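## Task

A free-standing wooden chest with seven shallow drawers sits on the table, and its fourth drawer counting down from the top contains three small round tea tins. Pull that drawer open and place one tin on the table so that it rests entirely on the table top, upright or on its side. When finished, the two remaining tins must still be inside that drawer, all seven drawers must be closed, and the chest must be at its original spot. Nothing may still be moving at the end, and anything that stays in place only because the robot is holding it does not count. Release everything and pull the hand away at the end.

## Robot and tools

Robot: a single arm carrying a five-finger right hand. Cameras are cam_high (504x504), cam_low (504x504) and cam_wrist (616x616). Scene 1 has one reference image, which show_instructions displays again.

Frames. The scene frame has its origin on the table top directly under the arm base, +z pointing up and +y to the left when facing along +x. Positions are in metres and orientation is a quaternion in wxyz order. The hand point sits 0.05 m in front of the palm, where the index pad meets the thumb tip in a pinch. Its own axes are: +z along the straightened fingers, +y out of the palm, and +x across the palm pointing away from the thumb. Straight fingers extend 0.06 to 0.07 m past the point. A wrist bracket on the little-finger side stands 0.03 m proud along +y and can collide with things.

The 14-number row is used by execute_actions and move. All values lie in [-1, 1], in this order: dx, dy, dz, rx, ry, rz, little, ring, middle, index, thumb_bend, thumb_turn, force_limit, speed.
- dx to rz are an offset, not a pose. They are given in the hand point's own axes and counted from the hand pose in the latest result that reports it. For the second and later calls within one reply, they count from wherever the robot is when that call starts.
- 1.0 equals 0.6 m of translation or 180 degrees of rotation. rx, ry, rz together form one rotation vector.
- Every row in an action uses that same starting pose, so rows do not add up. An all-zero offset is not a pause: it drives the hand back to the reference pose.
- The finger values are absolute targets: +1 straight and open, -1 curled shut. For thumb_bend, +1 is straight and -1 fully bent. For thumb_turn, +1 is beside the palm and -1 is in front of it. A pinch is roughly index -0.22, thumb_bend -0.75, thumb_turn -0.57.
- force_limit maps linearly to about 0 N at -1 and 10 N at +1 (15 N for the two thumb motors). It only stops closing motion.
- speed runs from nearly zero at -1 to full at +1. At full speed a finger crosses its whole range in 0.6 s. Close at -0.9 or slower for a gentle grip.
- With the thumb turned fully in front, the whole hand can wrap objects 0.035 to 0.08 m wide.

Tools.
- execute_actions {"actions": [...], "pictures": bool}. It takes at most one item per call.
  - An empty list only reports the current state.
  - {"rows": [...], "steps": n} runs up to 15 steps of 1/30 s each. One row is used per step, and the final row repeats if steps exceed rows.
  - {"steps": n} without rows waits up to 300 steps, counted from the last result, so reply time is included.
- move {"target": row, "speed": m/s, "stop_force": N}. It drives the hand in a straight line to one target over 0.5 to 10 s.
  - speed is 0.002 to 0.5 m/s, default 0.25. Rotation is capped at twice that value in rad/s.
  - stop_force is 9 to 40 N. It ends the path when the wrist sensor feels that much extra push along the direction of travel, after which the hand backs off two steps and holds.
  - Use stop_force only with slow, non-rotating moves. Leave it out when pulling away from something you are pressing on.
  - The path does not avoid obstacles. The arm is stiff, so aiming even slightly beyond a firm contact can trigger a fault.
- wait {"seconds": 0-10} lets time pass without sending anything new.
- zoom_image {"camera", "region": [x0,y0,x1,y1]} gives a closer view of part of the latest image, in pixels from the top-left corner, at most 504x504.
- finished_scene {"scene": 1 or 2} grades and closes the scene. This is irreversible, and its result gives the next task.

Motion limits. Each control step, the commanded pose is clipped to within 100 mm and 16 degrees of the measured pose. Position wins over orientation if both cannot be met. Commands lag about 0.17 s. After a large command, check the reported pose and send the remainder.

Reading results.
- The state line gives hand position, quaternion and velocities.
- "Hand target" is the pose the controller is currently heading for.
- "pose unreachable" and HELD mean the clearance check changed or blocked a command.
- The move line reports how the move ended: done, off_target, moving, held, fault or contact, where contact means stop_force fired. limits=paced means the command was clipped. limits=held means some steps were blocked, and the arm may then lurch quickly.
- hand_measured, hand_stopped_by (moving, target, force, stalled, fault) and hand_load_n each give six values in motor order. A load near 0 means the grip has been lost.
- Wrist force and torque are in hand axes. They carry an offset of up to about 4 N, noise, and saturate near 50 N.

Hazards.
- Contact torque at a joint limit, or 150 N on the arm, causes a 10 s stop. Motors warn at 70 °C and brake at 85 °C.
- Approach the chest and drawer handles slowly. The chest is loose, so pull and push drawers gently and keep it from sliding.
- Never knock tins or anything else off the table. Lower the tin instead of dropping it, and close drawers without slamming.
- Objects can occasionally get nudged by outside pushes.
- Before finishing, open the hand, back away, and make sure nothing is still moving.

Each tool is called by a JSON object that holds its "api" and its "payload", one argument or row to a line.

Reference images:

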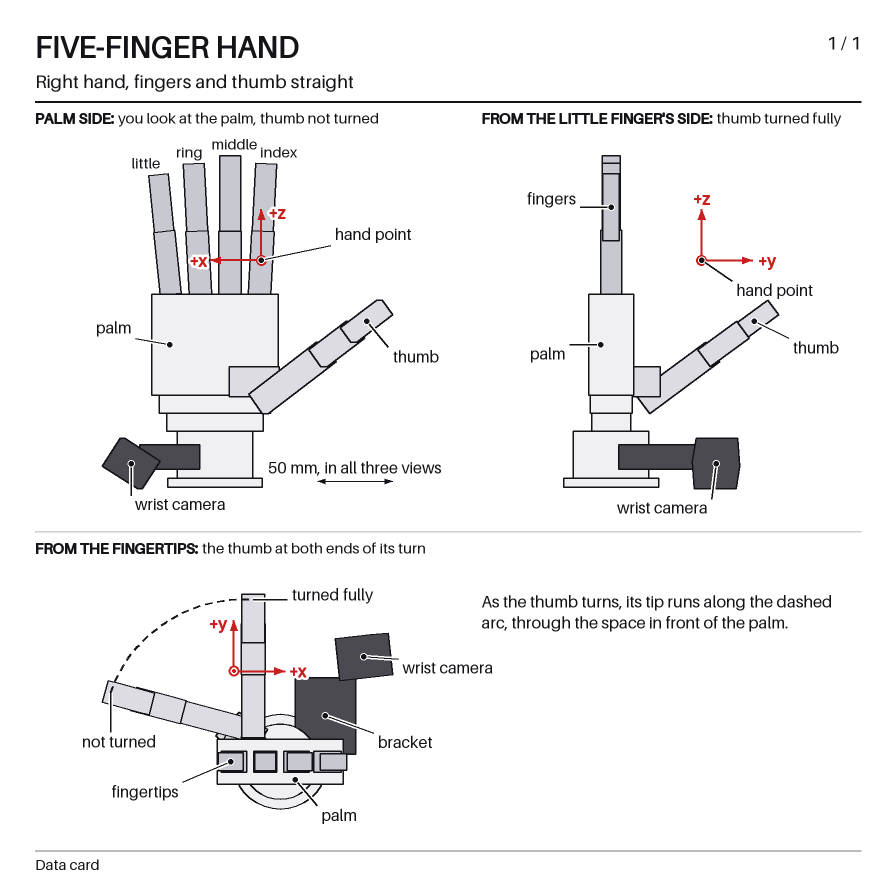

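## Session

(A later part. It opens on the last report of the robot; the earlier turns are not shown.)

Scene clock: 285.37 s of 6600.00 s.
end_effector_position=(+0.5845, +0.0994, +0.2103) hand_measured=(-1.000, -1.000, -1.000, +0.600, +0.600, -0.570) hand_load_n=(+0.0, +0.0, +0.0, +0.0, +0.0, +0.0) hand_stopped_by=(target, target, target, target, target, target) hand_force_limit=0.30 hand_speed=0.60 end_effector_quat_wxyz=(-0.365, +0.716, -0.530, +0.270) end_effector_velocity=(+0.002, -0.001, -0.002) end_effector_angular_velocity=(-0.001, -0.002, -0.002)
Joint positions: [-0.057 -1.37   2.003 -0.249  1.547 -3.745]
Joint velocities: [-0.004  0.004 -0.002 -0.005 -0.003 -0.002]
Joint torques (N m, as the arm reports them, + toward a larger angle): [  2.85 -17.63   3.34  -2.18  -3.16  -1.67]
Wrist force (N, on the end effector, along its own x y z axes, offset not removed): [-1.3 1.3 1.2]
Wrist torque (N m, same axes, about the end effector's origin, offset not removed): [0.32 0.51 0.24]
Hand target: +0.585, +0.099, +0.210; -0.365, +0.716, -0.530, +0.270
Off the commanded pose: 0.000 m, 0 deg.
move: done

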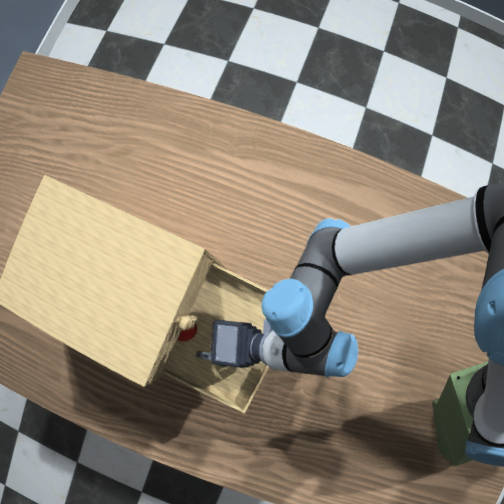

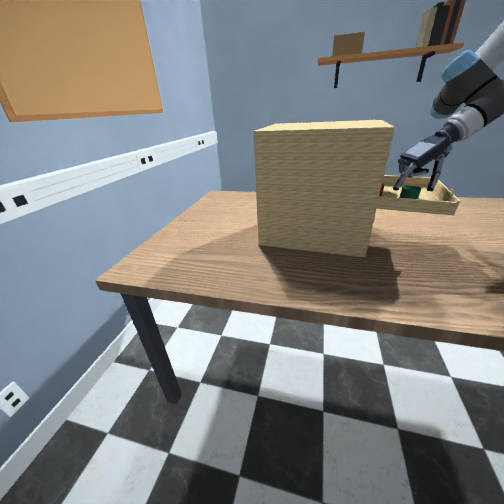

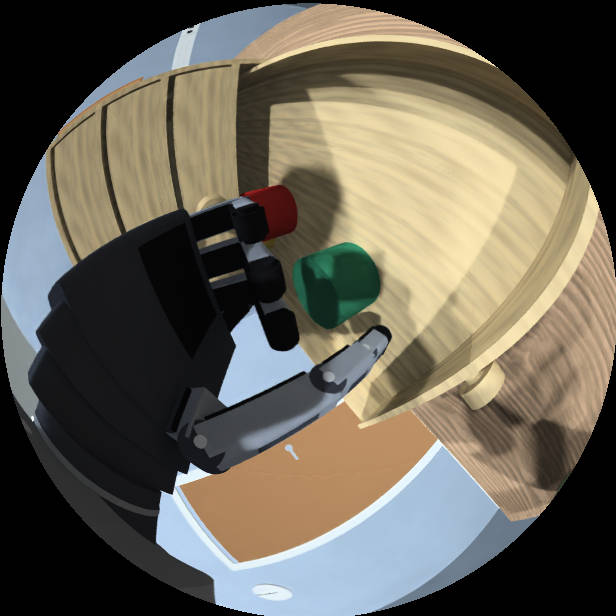

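{"api": "move", "payload": {
  "target": [0.005,0.021,0.022,0,0,0,-1,-1,-1,0.6,0.6,-0.57,0.3,0.6],
  "speed": 0.025,
  "stop_force": 9
}}

{"api": "move", "payload": {
  "target": [0,0,0,0,0,0,-1,-1,-1,0.4,0.35,-0.57,0.0,-0.3],
  "speed": 0.025
}}

{"api": "zoom_image", "payload": {
  "camera": "cam_wrist",
  "region": [230, 180, 460, 410]
}}

{"api": "zoom_image", "payload": {
  "camera": "cam_low",
  "region": [360, 100, 480, 220]
}}

Scene clock: 291.03 s of 6600.00 s.
end_effector_position=(+0.5885, +0.0975, +0.1926) hand_measured=(-1.000, -1.000, -1.000, +0.600, +0.600, -0.570) hand_load_n=(+0.0, +0.0, +0.0, +0.0, +0.0, +0.0) hand_stopped_by=(target, target, target, target, target, target) hand_force_limit=0.30 hand_speed=0.60 end_effector_quat_wxyz=(-0.365, +0.716, -0.530, +0.270) end_effector_velocity=(+0.001, -0.001, -0.003) end_effector_angular_velocity=(-0.001, +0.000, -0.001)
Joint positions: [-0.082 -1.338  2.002 -0.28   1.524 -3.754]
Joint velocities: [-0.004  0.004 -0.    -0.004 -0.003 -0.002]
Joint torques (N m, as the arm reports them, + toward a larger angle): [  4.86 -17.3  -23.72  -1.76  -3.26  -1.57]
Wrist force (N, on the end effector, along its own x y z axes, offset not removed): [1.6 3.8 1.7]
Wrist torque (N m, same axes, about the end effector's origin, offset not removed): [0.53 0.06 0.50]
Hand target: +0.589, +0.097, +0.192; -0.365, +0.716, -0.530, +0.270
Off the commanded pose: 0.000 m, 0 deg.
After step 90, 1.60 s passed at rest.
move: done

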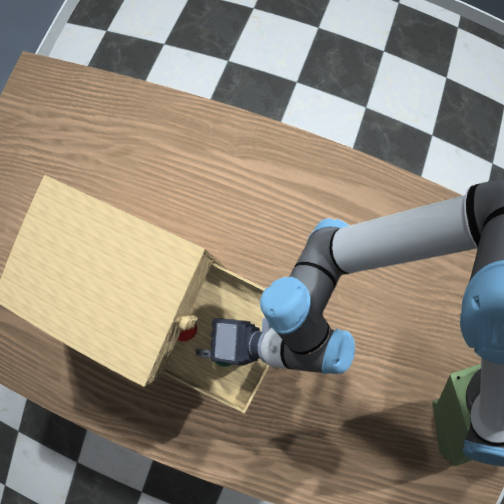

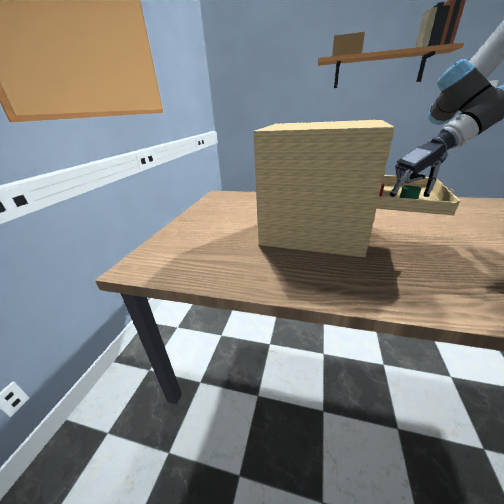

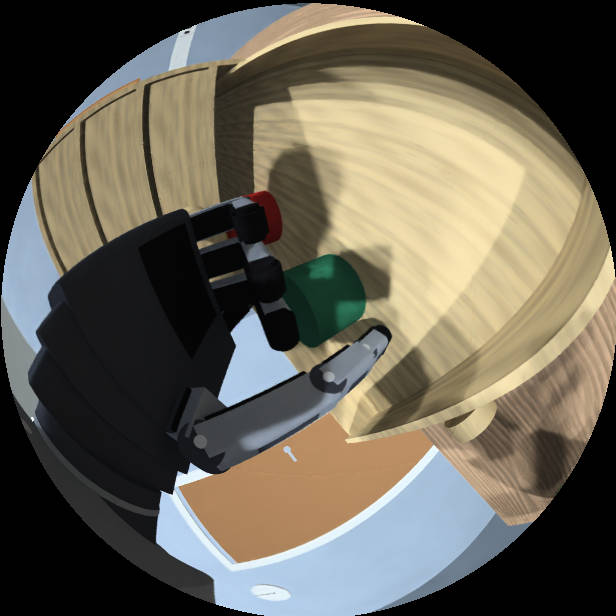

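Scene clock: 291.67 s of 6600.00 s.
end_effector_position=(+0.5885, +0.0975, +0.1925) hand_measured=(-1.000, -1.000, -1.000, +0.400, +0.350, -0.570) hand_load_n=(+0.0, +0.0, +0.0, +0.0, +0.0, +0.0) hand_stopped_by=(target, target, target, target, target, target) hand_force_limit=0.00 hand_speed=-0.30 end_effector_quat_wxyz=(-0.365, +0.716, -0.530, +0.270) end_effector_velocity=(+0.001, -0.000, +0.000) end_effector_angular_velocity=(+0.000, -0.001, -0.001)
Joint positions: [-0.082 -1.337  2.002 -0.28   1.524 -3.754]
Joint velocities: [-0.    -0.    -0.002  0.001 -0.     0.   ]
Joint torques (N m, as the arm reports them, + toward a larger angle): [ 16.25 -30.6  -22.2    2.53   1.3    0.11]
Wrist force (N, on the end effector, along its own x y z axes, offset not removed): [1.7 0.2 2.0]
Wrist torque (N m, same axes, about the end effector's origin, offset not removed): [-0.02 -0.08 0.41]
Hand target: +0.588, +0.097, +0.193; -0.365, +0.716, -0.530, +0.270
Off the commanded pose: 0.000 m, 0 deg.
move: done

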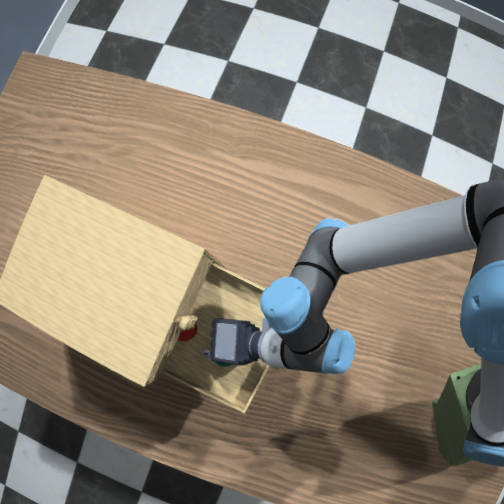

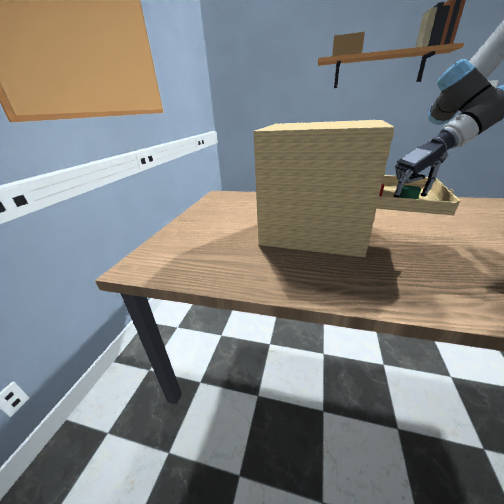

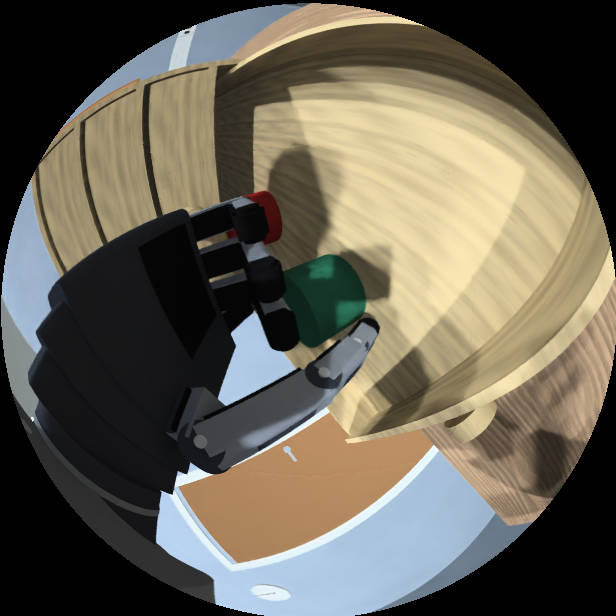

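Region (230, 180, 460, 410) of cam_wrist's 616x616 image, scaled by 2.191, with more detail than that image has.

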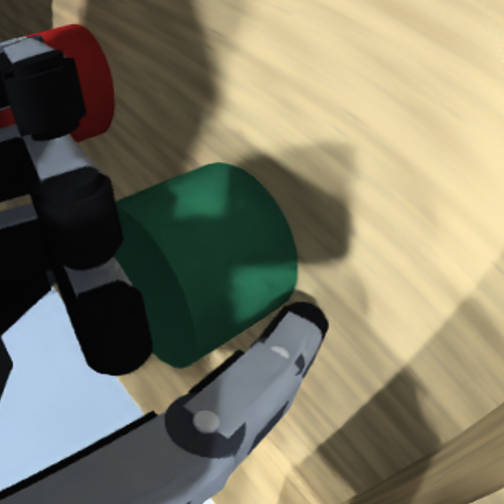

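Region (360, 100, 480, 220) of cam_low's 504x504 image, scaled by 4.200, with more detail than that image has.

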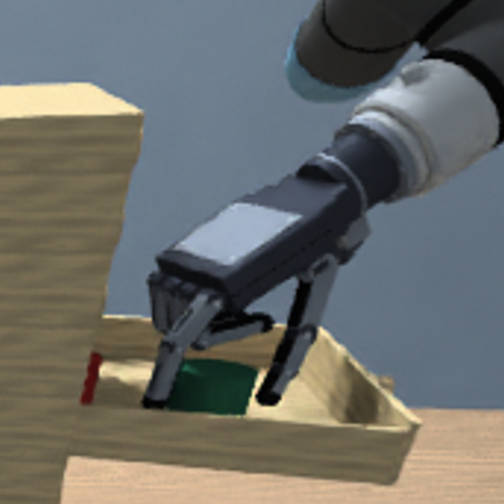

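{"api": "move", "payload": {
  "target": [0,0,0,0,0,0,-1,-1,-1,0.4,0.35,-0.68,0.0,-0.3],
  "speed": 0.025
}}

{"api": "move", "payload": {
  "target": [0,0,0,0,0,0,-1,-1,-1,-0.2,-0.4,-0.68,0.3,-0.8],
  "speed": 0.025
}}

{"api": "zoom_image", "payload": {
  "camera": "cam_wrist",
  "region": [230, 180, 460, 410]
}}

{"api": "zoom_image", "payload": {
  "camera": "cam_low",
  "region": [360, 100, 480, 220]
}}

Scene clock: 295.37 s of 6600.00 s.
end_effector_position=(+0.5885, +0.0975, +0.1926) hand_measured=(-1.000, -1.000, -1.000, +0.400, +0.350, -0.680) hand_load_n=(+0.0, +0.0, +0.0, +0.0, +0.0, +0.0) hand_stopped_by=(target, target, target, target, target, target) hand_force_limit=0.00 hand_speed=-0.30 end_effector_quat_wxyz=(-0.365, +0.716, -0.530, +0.270) end_effector_velocity=(-0.000, +0.001, +0.000) end_effector_angular_velocity=(-0.000, -0.000, +0.002)
Joint positions: [-0.082 -1.338  2.002 -0.28   1.524 -3.754]
Joint velocities: [ 0.001  0.     0.    -0.     0.    -0.001]
Joint torques (N m, as the arm reports them, + toward a larger angle): [ 19.9  -31.2   -9.04  -0.38  -1.73   0.42]
Wrist force (N, on the end effector, along its own x y z axes, offset not removed): [0.3 -0.8 -1.0]
Wrist torque (N m, same axes, about the end effector's origin, offset not removed): [-0.03 0.53 0.15]
Hand target: +0.588, +0.097, +0.192; -0.365, +0.716, -0.530, +0.270
Off the commanded pose: 0.000 m, 0 deg.
move: done

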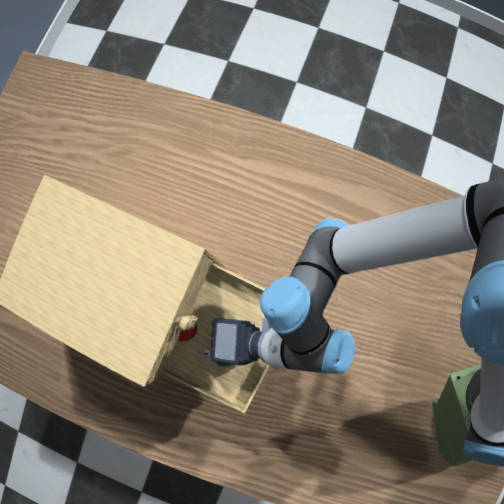

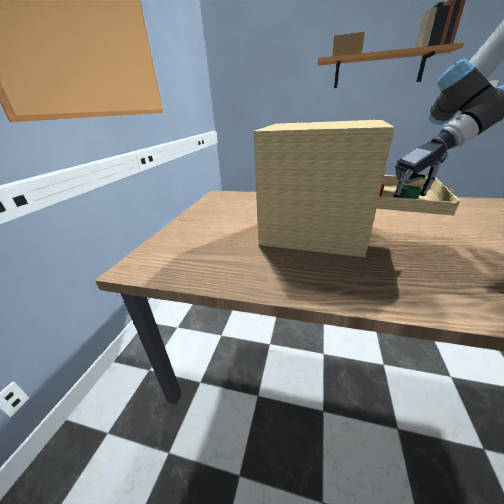

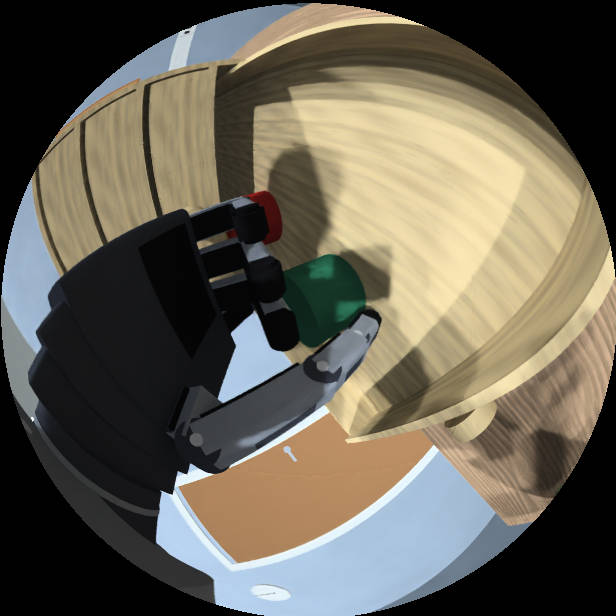

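Scene clock: 296.57 s of 6600.00 s.
end_effector_position=(+0.5885, +0.0975, +0.1926) hand_measured=(-1.000, -1.000, -1.000, +0.182, +0.178, -0.680) hand_load_n=(+0.0, +0.0, +0.0, +10.5, +9.5, -0.5) hand_stopped_by=(target, target, target, force, force, target) hand_force_limit=0.30 hand_speed=-0.80 end_effector_quat_wxyz=(-0.365, +0.716, -0.530, +0.270) end_effector_velocity=(+0.001, -0.001, +0.000) end_effector_angular_velocity=(+0.000, -0.001, -0.002)
Joint positions: [-0.082 -1.338  2.002 -0.28   1.524 -3.754]
Joint velocities: [-0.001  0.001 -0.002 -0.    -0.     0.001]
Joint torques (N m, as the arm reports them, + toward a larger angle): [ 20.41 -32.6   -9.16  -0.75  -2.5    0.15]
Wrist force (N, on the end effector, along its own x y z axes, offset not removed): [2.9 0.7 0.4]
Wrist torque (N m, same axes, about the end effector's origin, offset not removed): [0.14 -0.17 0.34]
Hand target: +0.588, +0.097, +0.193; -0.365, +0.716, -0.530, +0.270
Off the commanded pose: 0.000 m, 0 deg.
move: done

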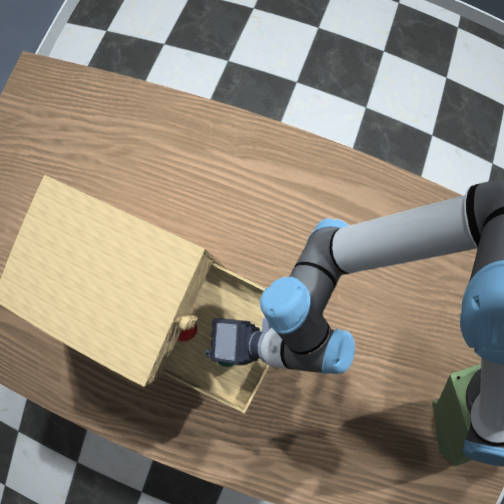

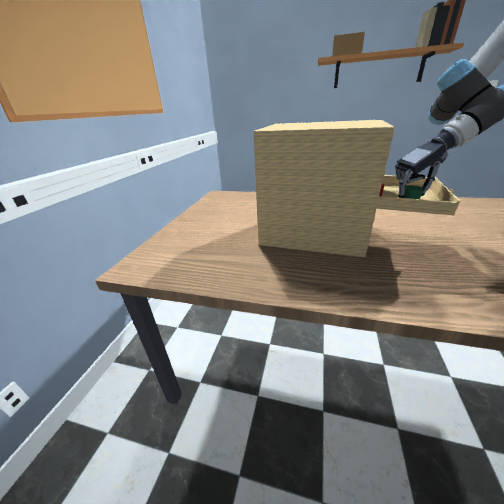

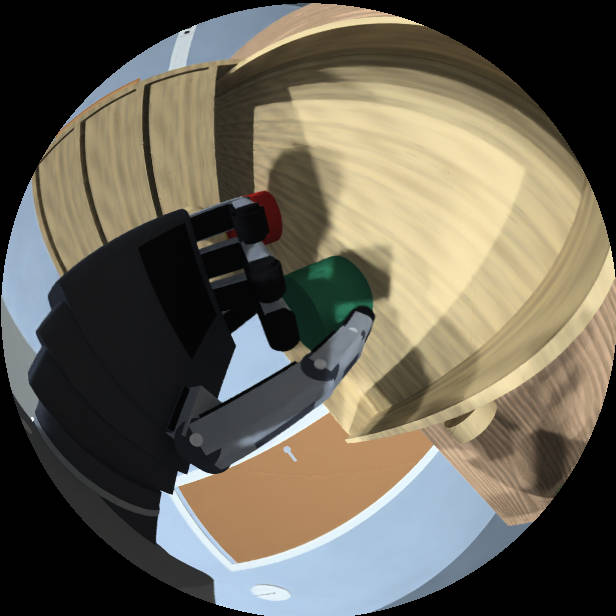

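Region (230, 180, 460, 410) of cam_wrist's 616x616 image, scaled by 2.191, with more detail than that image has.

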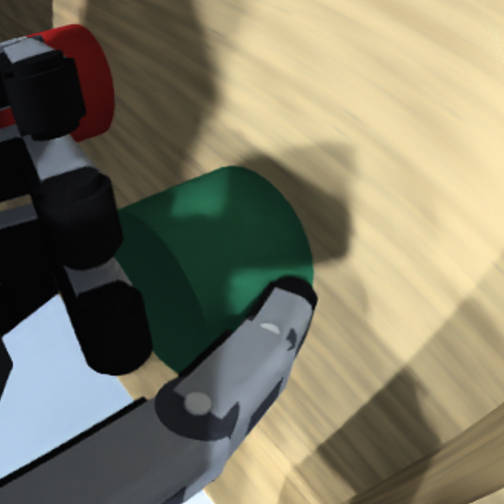

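Region (360, 100, 480, 220) of cam_low's 504x504 image, scaled by 4.200, with more detail than that image has.

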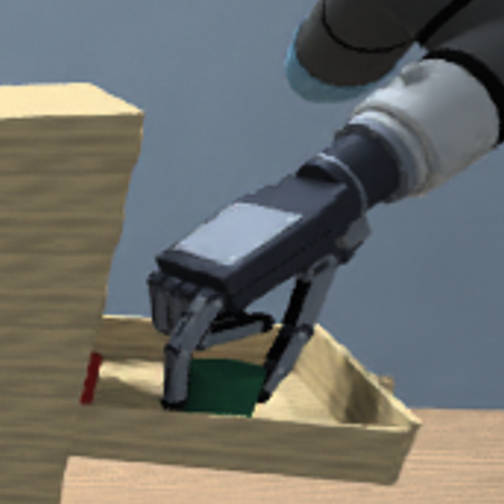

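Gripped. Lifting it clear of the drawer.

{"api": "move", "payload": {
  "target": [0,-0.081,-0.059,0,0,0,-1,-1,-1,-0.2,-0.4,-0.68,0.3,-0.8],
  "speed": 0.05
}}

{"api": "zoom_image", "payload": {
  "camera": "cam_low",
  "region": [360, 100, 480, 220]
}}

Scene clock: 299.07 s of 6600.00 s.
end_effector_position=(+0.5884, +0.0974, +0.2524) hand_measured=(-1.000, -1.000, -1.000, +0.182, +0.178, -0.680) hand_load_n=(+0.0, +0.0, +0.0, +10.5, +9.5, -0.5) hand_stopped_by=(target, target, target, force, force, target) hand_force_limit=0.30 hand_speed=-0.80 end_effector_quat_wxyz=(-0.365, +0.716, -0.530, +0.270) end_effector_velocity=(-0.000, -0.000, +0.002) end_effector_angular_velocity=(+0.000, +0.001, -0.000)
Joint positions: [-0.009 -1.428  1.959 -0.147  1.592 -3.727]
Joint velocities: [ 0.003 -0.003 -0.001  0.006  0.003  0.001]
Joint torques (N m, as the arm reports them, + toward a larger angle): [ 28.22 -40.89 -27.33   2.34   1.65   1.56]
Wrist force (N, on the end effector, along its own x y z axes, offset not removed): [0.7 0.5 1.2]
Wrist torque (N m, same axes, about the end effector's origin, offset not removed): [-0.07 0.12 0.28]
Hand target: +0.588, +0.097, +0.253; -0.365, +0.716, -0.530, +0.270
Off the commanded pose: 0.000 m, 0 deg.
move: done

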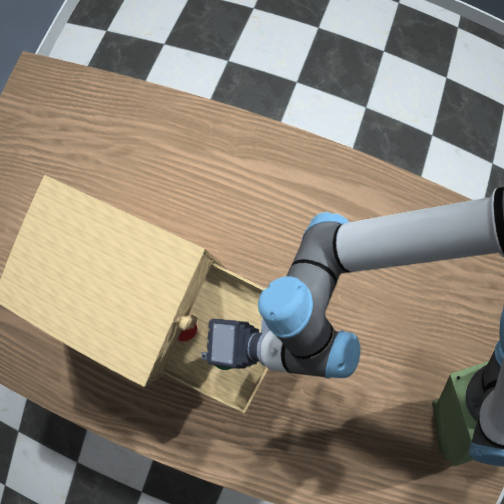

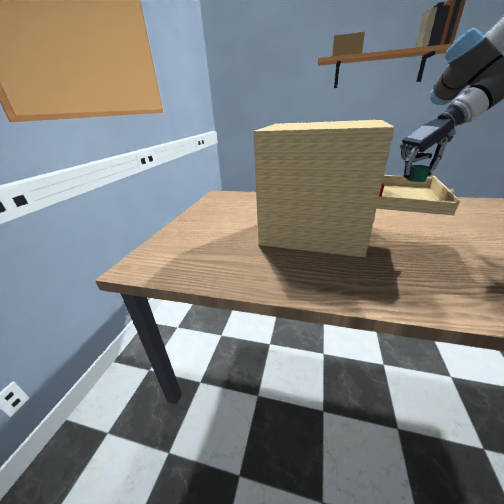

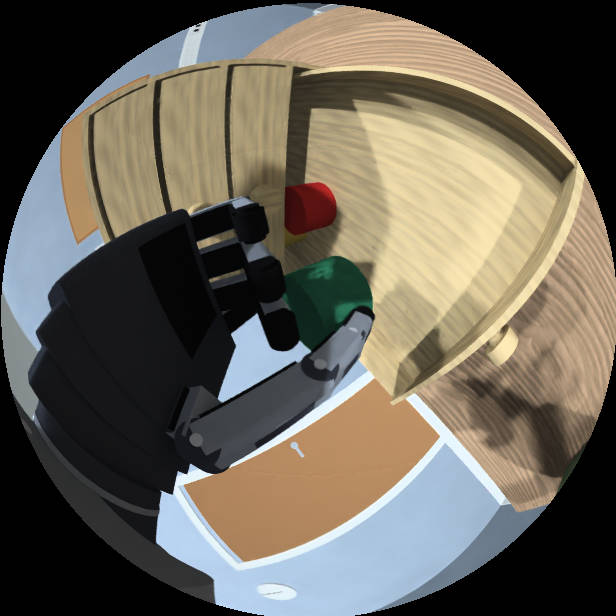

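Region (360, 100, 480, 220) of cam_low's 504x504 image, scaled by 4.200, with more detail than that image has.

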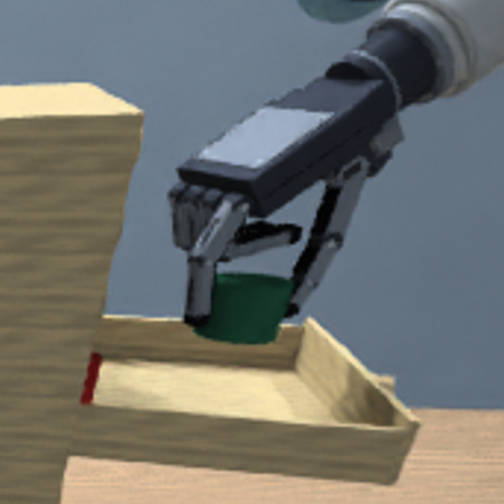

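{"api": "move", "payload": {
  "target": [0.522,0.119,-0.197,0,0.112,0.082,-1,-1,-1,-0.2,-0.4,-0.68,0.3,-0.8],
  "speed": 0.2
}}

Scene clock: 303.63 s of 6600.00 s.
end_effector_position=(+0.5481, -0.2417, +0.2641) hand_measured=(-1.000, -1.000, -1.000, +0.182, +0.178, -0.680) hand_load_n=(+0.0, +0.0, +0.0, +10.5, +9.5, -0.5) hand_stopped_by=(target, target, target, force, force, target) hand_force_limit=0.30 hand_speed=-0.80 end_effector_quat_wxyz=(+0.298, -0.584, +0.673, -0.342) end_effector_velocity=(-0.000, -0.003, +0.000) end_effector_angular_velocity=(+0.001, -0.001, -0.003)
Joint positions: [-0.832 -1.805  1.992  0.05   1.102 -3.678]
Joint velocities: [-0.007 -0.    -0.003  0.002 -0.006  0.001]
Joint torques (N m, as the arm reports them, + toward a larger angle): [ -3.5  -37.39 -31.05   2.99  -3.43   1.74]
Wrist force (N, on the end effector, along its own x y z axes, offset not removed): [1.7 0.4 3.1]
Wrist torque (N m, same axes, about the end effector's origin, offset not removed): [-0.06 -0.06 0.29]
Hand target: +0.548, -0.242, +0.264; +0.298, -0.584, +0.673, -0.342
Off the commanded pose: 0.001 m, 0 deg.
move: done

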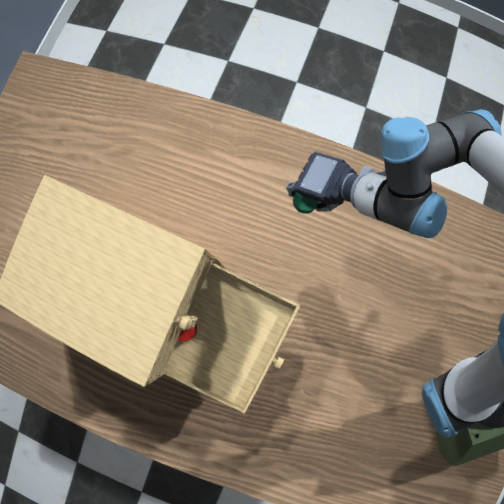

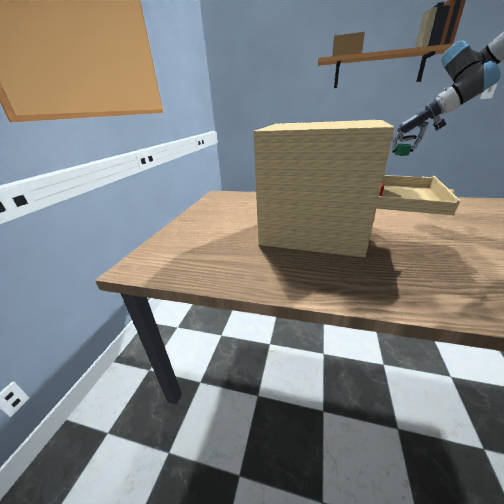

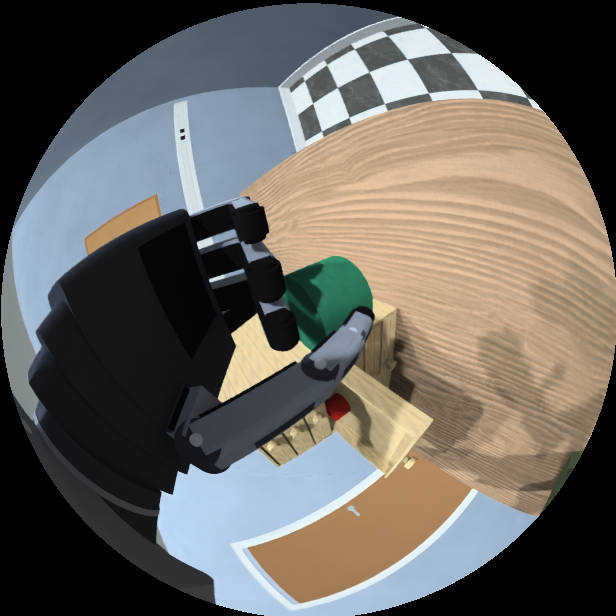

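{"api": "move", "payload": {
  "target": [-0.0825,0.295,0.2,0,0,0,-1,-1,-1,-0.2,-0.4,-0.68,0.3,-0.8],
  "speed": 0.15
}}

{"api": "move", "payload": {
  "target": [0,0.047,0.034,0,0,0,-1,-1,-1,-0.2,-0.4,-0.68,0.3,-0.8],
  "speed": 0.008,
  "stop_force": 9
}}

Scene clock: 307.07 s of 6600.00 s.
end_effector_position=(+0.5481, -0.1915, +0.0506) hand_measured=(-1.000, -1.000, -1.000, +0.182, +0.178, -0.680) hand_load_n=(+0.0, +0.0, +0.0, +10.5, +9.5, -0.5) hand_stopped_by=(target, target, target, force, force, target) hand_force_limit=0.30 hand_speed=-0.80 end_effector_quat_wxyz=(+0.298, -0.584, +0.673, -0.342) end_effector_velocity=(+0.000, -0.000, -0.002) end_effector_angular_velocity=(+0.000, -0.000, -0.001)
Joint positions: [-0.799 -1.343  2.123 -0.547  1.134 -3.67 ]
Joint velocities: [-0.     0.007 -0.001 -0.006  0.001  0.001]
Joint torques (N m, as the arm reports them, + toward a larger angle): [ 24.54 -19.87 -18.89  -1.42   1.65   1.89]
Wrist force (N, on the end effector, along its own x y z axes, offset not removed): [-0.2 3.6 1.9]
Wrist torque (N m, same axes, about the end effector's origin, offset not removed): [0.40 0.19 0.47]
Hand target: +0.548, -0.191, +0.050; +0.298, -0.584, +0.673, -0.342
Off the commanded pose: 0.000 m, 0 deg.
move: done

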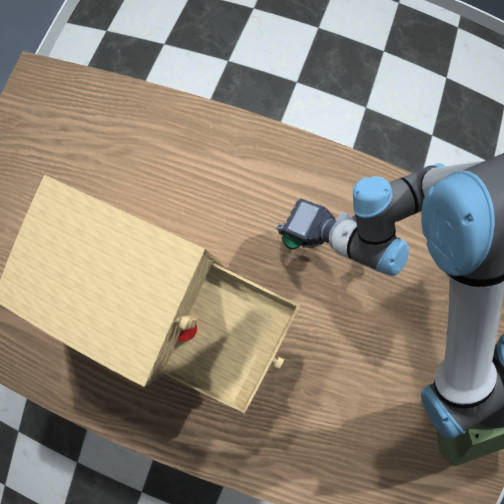

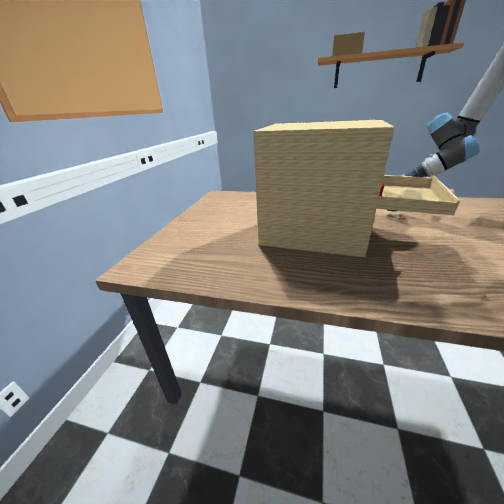

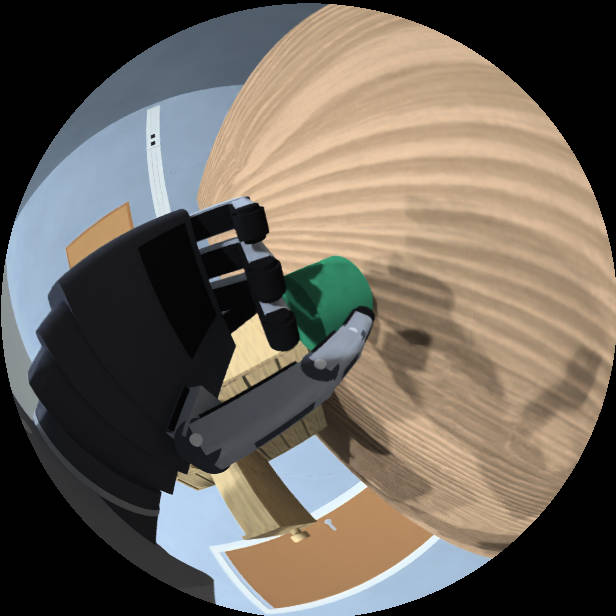

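Scene clock: 310.57 s of 6600.00 s.
end_effector_position=(+0.5481, -0.1916, +0.0256) hand_measured=(-1.000, -1.000, -1.000, +0.182, +0.178, -0.680) hand_load_n=(+0.0, +0.0, +0.0, +10.5, +9.0, -0.5) hand_stopped_by=(target, target, target, force, force, target) hand_force_limit=0.30 hand_speed=-0.80 end_effector_quat_wxyz=(+0.298, -0.584, +0.673, -0.342) end_effector_velocity=(-0.000, -0.001, +0.002) end_effector_angular_velocity=(-0.000, +0.001, -0.000)
Joint positions: [-0.807 -1.278  2.11  -0.598  1.125 -3.672]
Joint velocities: [-0.001 -0.006  0.001  0.006  0.    -0.001]
Joint torques (N m, as the arm reports them, + toward a larger angle): [  8.91 -46.41  11.47   2.81   1.78  -1.37]
Wrist force (N, on the end effector, along its own x y z axes, offset not removed): [-0.6 -0.4 -1.6]
Wrist torque (N m, same axes, about the end effector's origin, offset not removed): [0.03 0.32 0.31]
Hand target: +0.548, -0.192, +0.026; +0.298, -0.584, +0.673, -0.342
Off the commanded pose: 0.010 m, 0 deg.
move: contact

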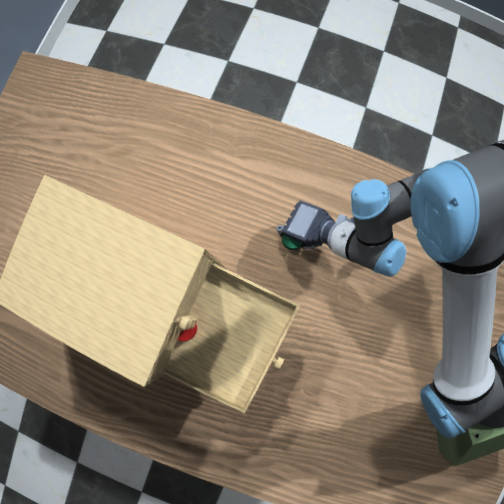

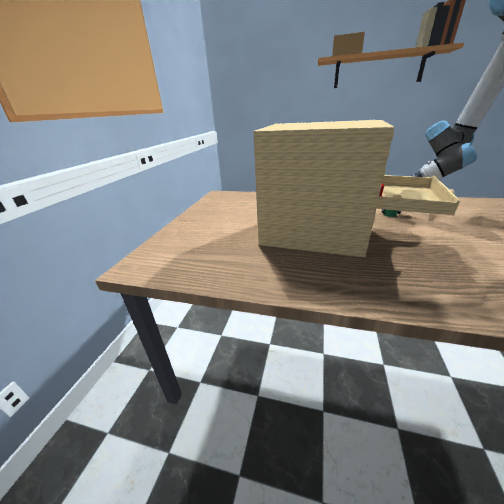

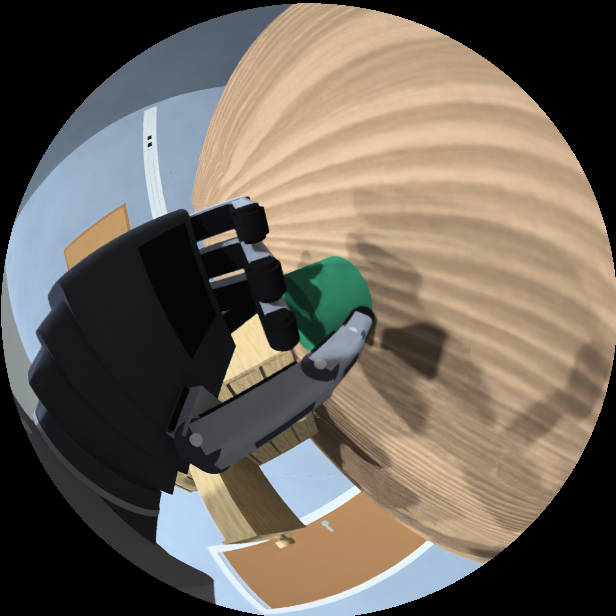

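{"api": "move", "payload": {
  "target": [0,0,0,0,0,0,-1,-1,-1,0.5,0.5,-0.68,0.3,0.3]
}}

{"api": "move", "payload": {
  "target": [0,-0.081,-0.059,0,0,0,-1,-1,-1,0.5,0.5,-0.68,0.3,0.3],
  "speed": 0.1
}}

{"api": "move", "payload": {
  "target": [-0.117,-0.09,-0.372,0,0,0,-1,-1,-1,-1,0.5,-0.68,0.3,0.6],
  "speed": 0.25
}}

Scene clock: 317.13 s of 6600.00 s.
end_effector_position=(+0.5482, -0.1915, +0.0257) hand_measured=(-1.000, -1.000, -1.000, +0.500, +0.500, -0.680) hand_load_n=(+0.0, +0.0, +0.0, +0.0, +0.0, +0.0) hand_stopped_by=(target, target, target, target, target, target) hand_force_limit=0.30 hand_speed=0.30 end_effector_quat_wxyz=(+0.298, -0.584, +0.673, -0.342) end_effector_velocity=(+0.001, -0.000, +0.000) end_effector_angular_velocity=(-0.001, -0.001, +0.000)
Joint positions: [-0.807 -1.278  2.11  -0.598  1.125 -3.672]
Joint velocities: [ 0.001  0.001 -0.002 -0.001 -0.    -0.   ]
Joint torques (N m, as the arm reports them, + toward a larger angle): [ -1.23 -20.62 -17.31  -1.4   -3.23  -0.87]
Wrist force (N, on the end effector, along its own x y z axes, offset not removed): [2.3 2.3 -0.5]
Wrist torque (N m, same axes, about the end effector's origin, offset not removed): [0.28 -0.11 0.45]
Hand target: +0.548, -0.192, +0.026; +0.298, -0.584, +0.673, -0.342
Off the commanded pose: 0.000 m, 0 deg.
After step 90, 2.87 s passed at rest.
move: done

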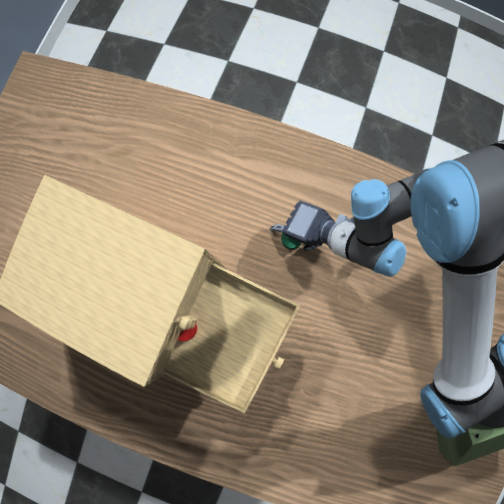

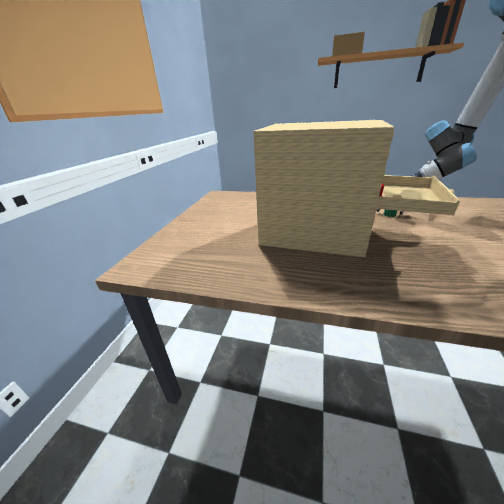

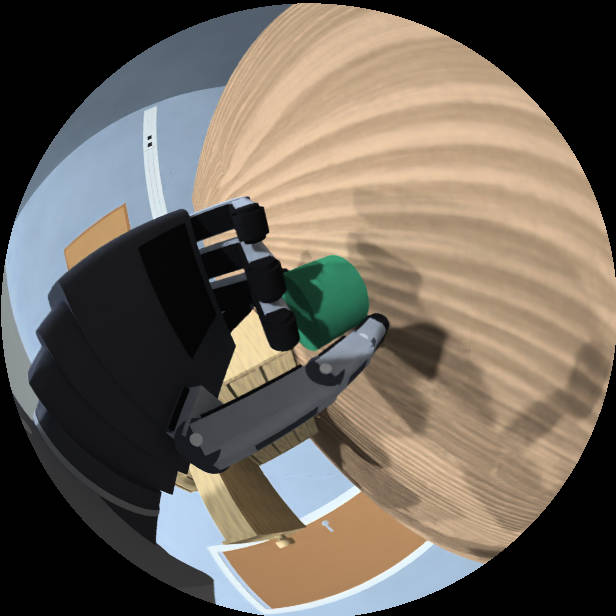

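Scene clock: 318.23 s of 6600.00 s.
end_effector_position=(+0.5481, -0.1915, +0.0855) hand_measured=(-1.000, -1.000, -1.000, +0.500, +0.500, -0.680) hand_load_n=(+0.0, +0.0, +0.0, +0.0, +0.0, +0.0) hand_stopped_by=(target, target, target, target, target, target) hand_force_limit=0.30 hand_speed=0.30 end_effector_quat_wxyz=(+0.298, -0.584, +0.673, -0.342) end_effector_velocity=(-0.000, +0.001, +0.002) end_effector_angular_velocity=(+0.001, +0.001, +0.001)
Joint positions: [-0.786 -1.433  2.135 -0.471  1.145 -3.667]
Joint velocities: [ 0.001 -0.006  0.001  0.006  0.001 -0.001]
Joint torques (N m, as the arm reports them, + toward a larger angle): [ 23.08 -44.64   8.12   2.89   1.85   1.8 ]
Wrist force (N, on the end effector, along its own x y z axes, offset not removed): [1.9 1.4 2.2]
Wrist torque (N m, same axes, about the end effector's origin, offset not removed): [0.17 -0.07 0.39]
Hand target: +0.548, -0.192, +0.086; +0.298, -0.584, +0.673, -0.342
Off the commanded pose: 0.000 m, 0 deg.
move: done

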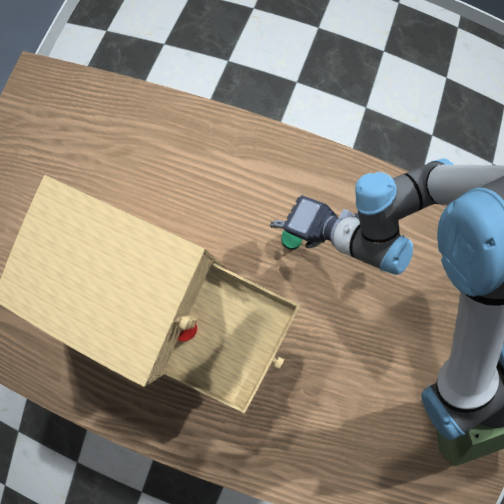

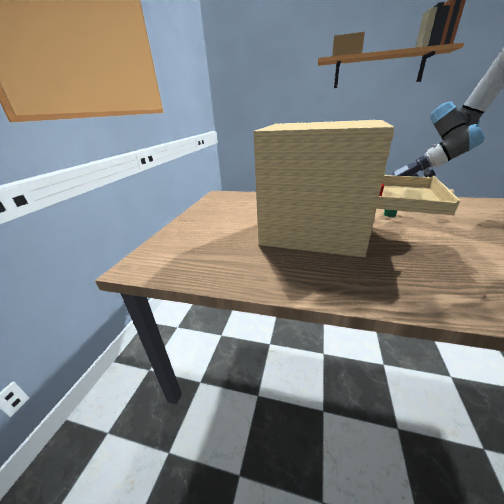

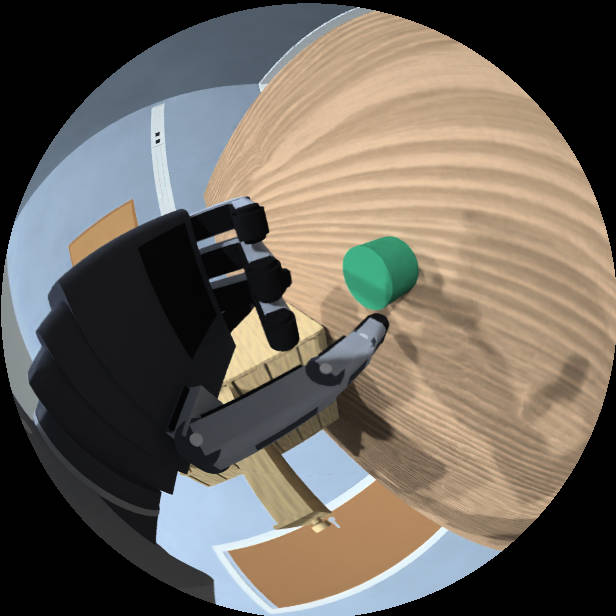

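Scene clock: 320.00 s of 6600.00 s.
end_effector_position=(+0.4107, -0.1014, +0.2603) hand_measured=(-1.000, -1.000, -1.000, -1.000, +0.500, -0.680) hand_load_n=(+0.0, +0.0, +0.0, +0.0, +0.0, +0.0) hand_stopped_by=(target, target, target, target, target, target) hand_force_limit=0.30 hand_speed=0.60 end_effector_quat_wxyz=(+0.298, -0.584, +0.673, -0.342) end_effector_velocity=(-0.001, -0.001, +0.002) end_effector_angular_velocity=(+0.000, -0.003, +0.002)
Joint positions: [-0.908 -2.248  2.501 -0.006  1.028 -3.699]
Joint velocities: [-0.027 -0.017  0.002  0.018 -0.03  -0.008]
Joint torques (N m, as the arm reports them, + toward a larger angle): [ -3.45 -20.87  -0.17   2.86  -3.56  -1.95]
Wrist force (N, on the end effector, along its own x y z axes, offset not removed): [0.6 2.1 0.9]
Wrist torque (N m, same axes, about the end effector's origin, offset not removed): [0.34 0.14 0.32]
Hand target: +0.410, -0.101, +0.260; +0.298, -0.584, +0.673, -0.342
Off the commanded pose: 0.000 m, 0 deg.
move: done

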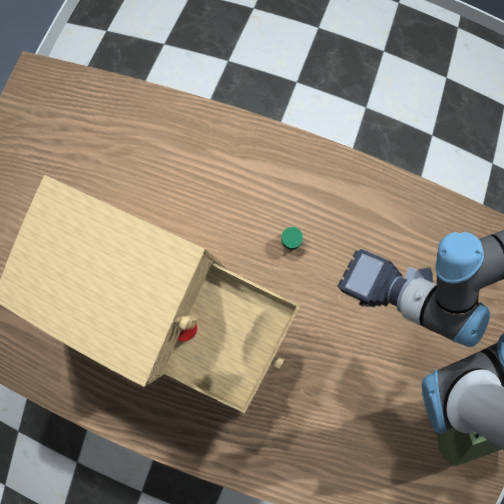

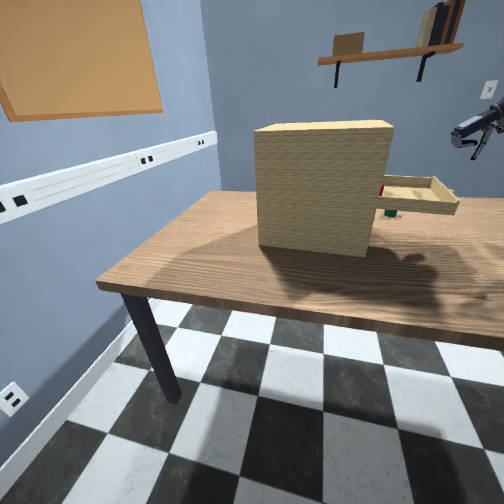

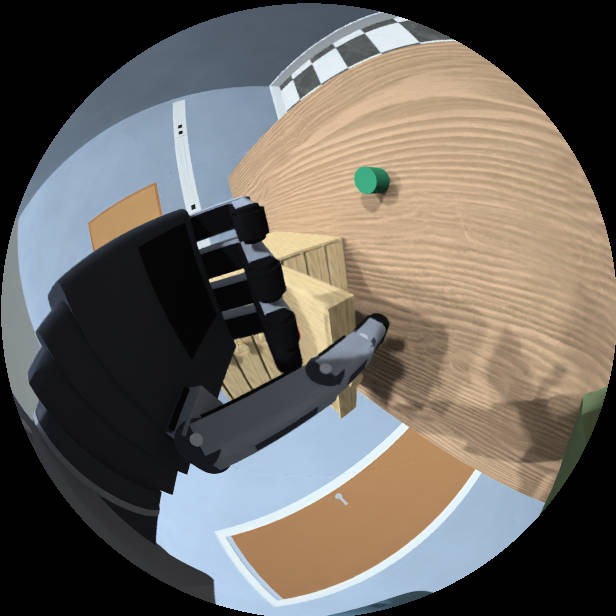

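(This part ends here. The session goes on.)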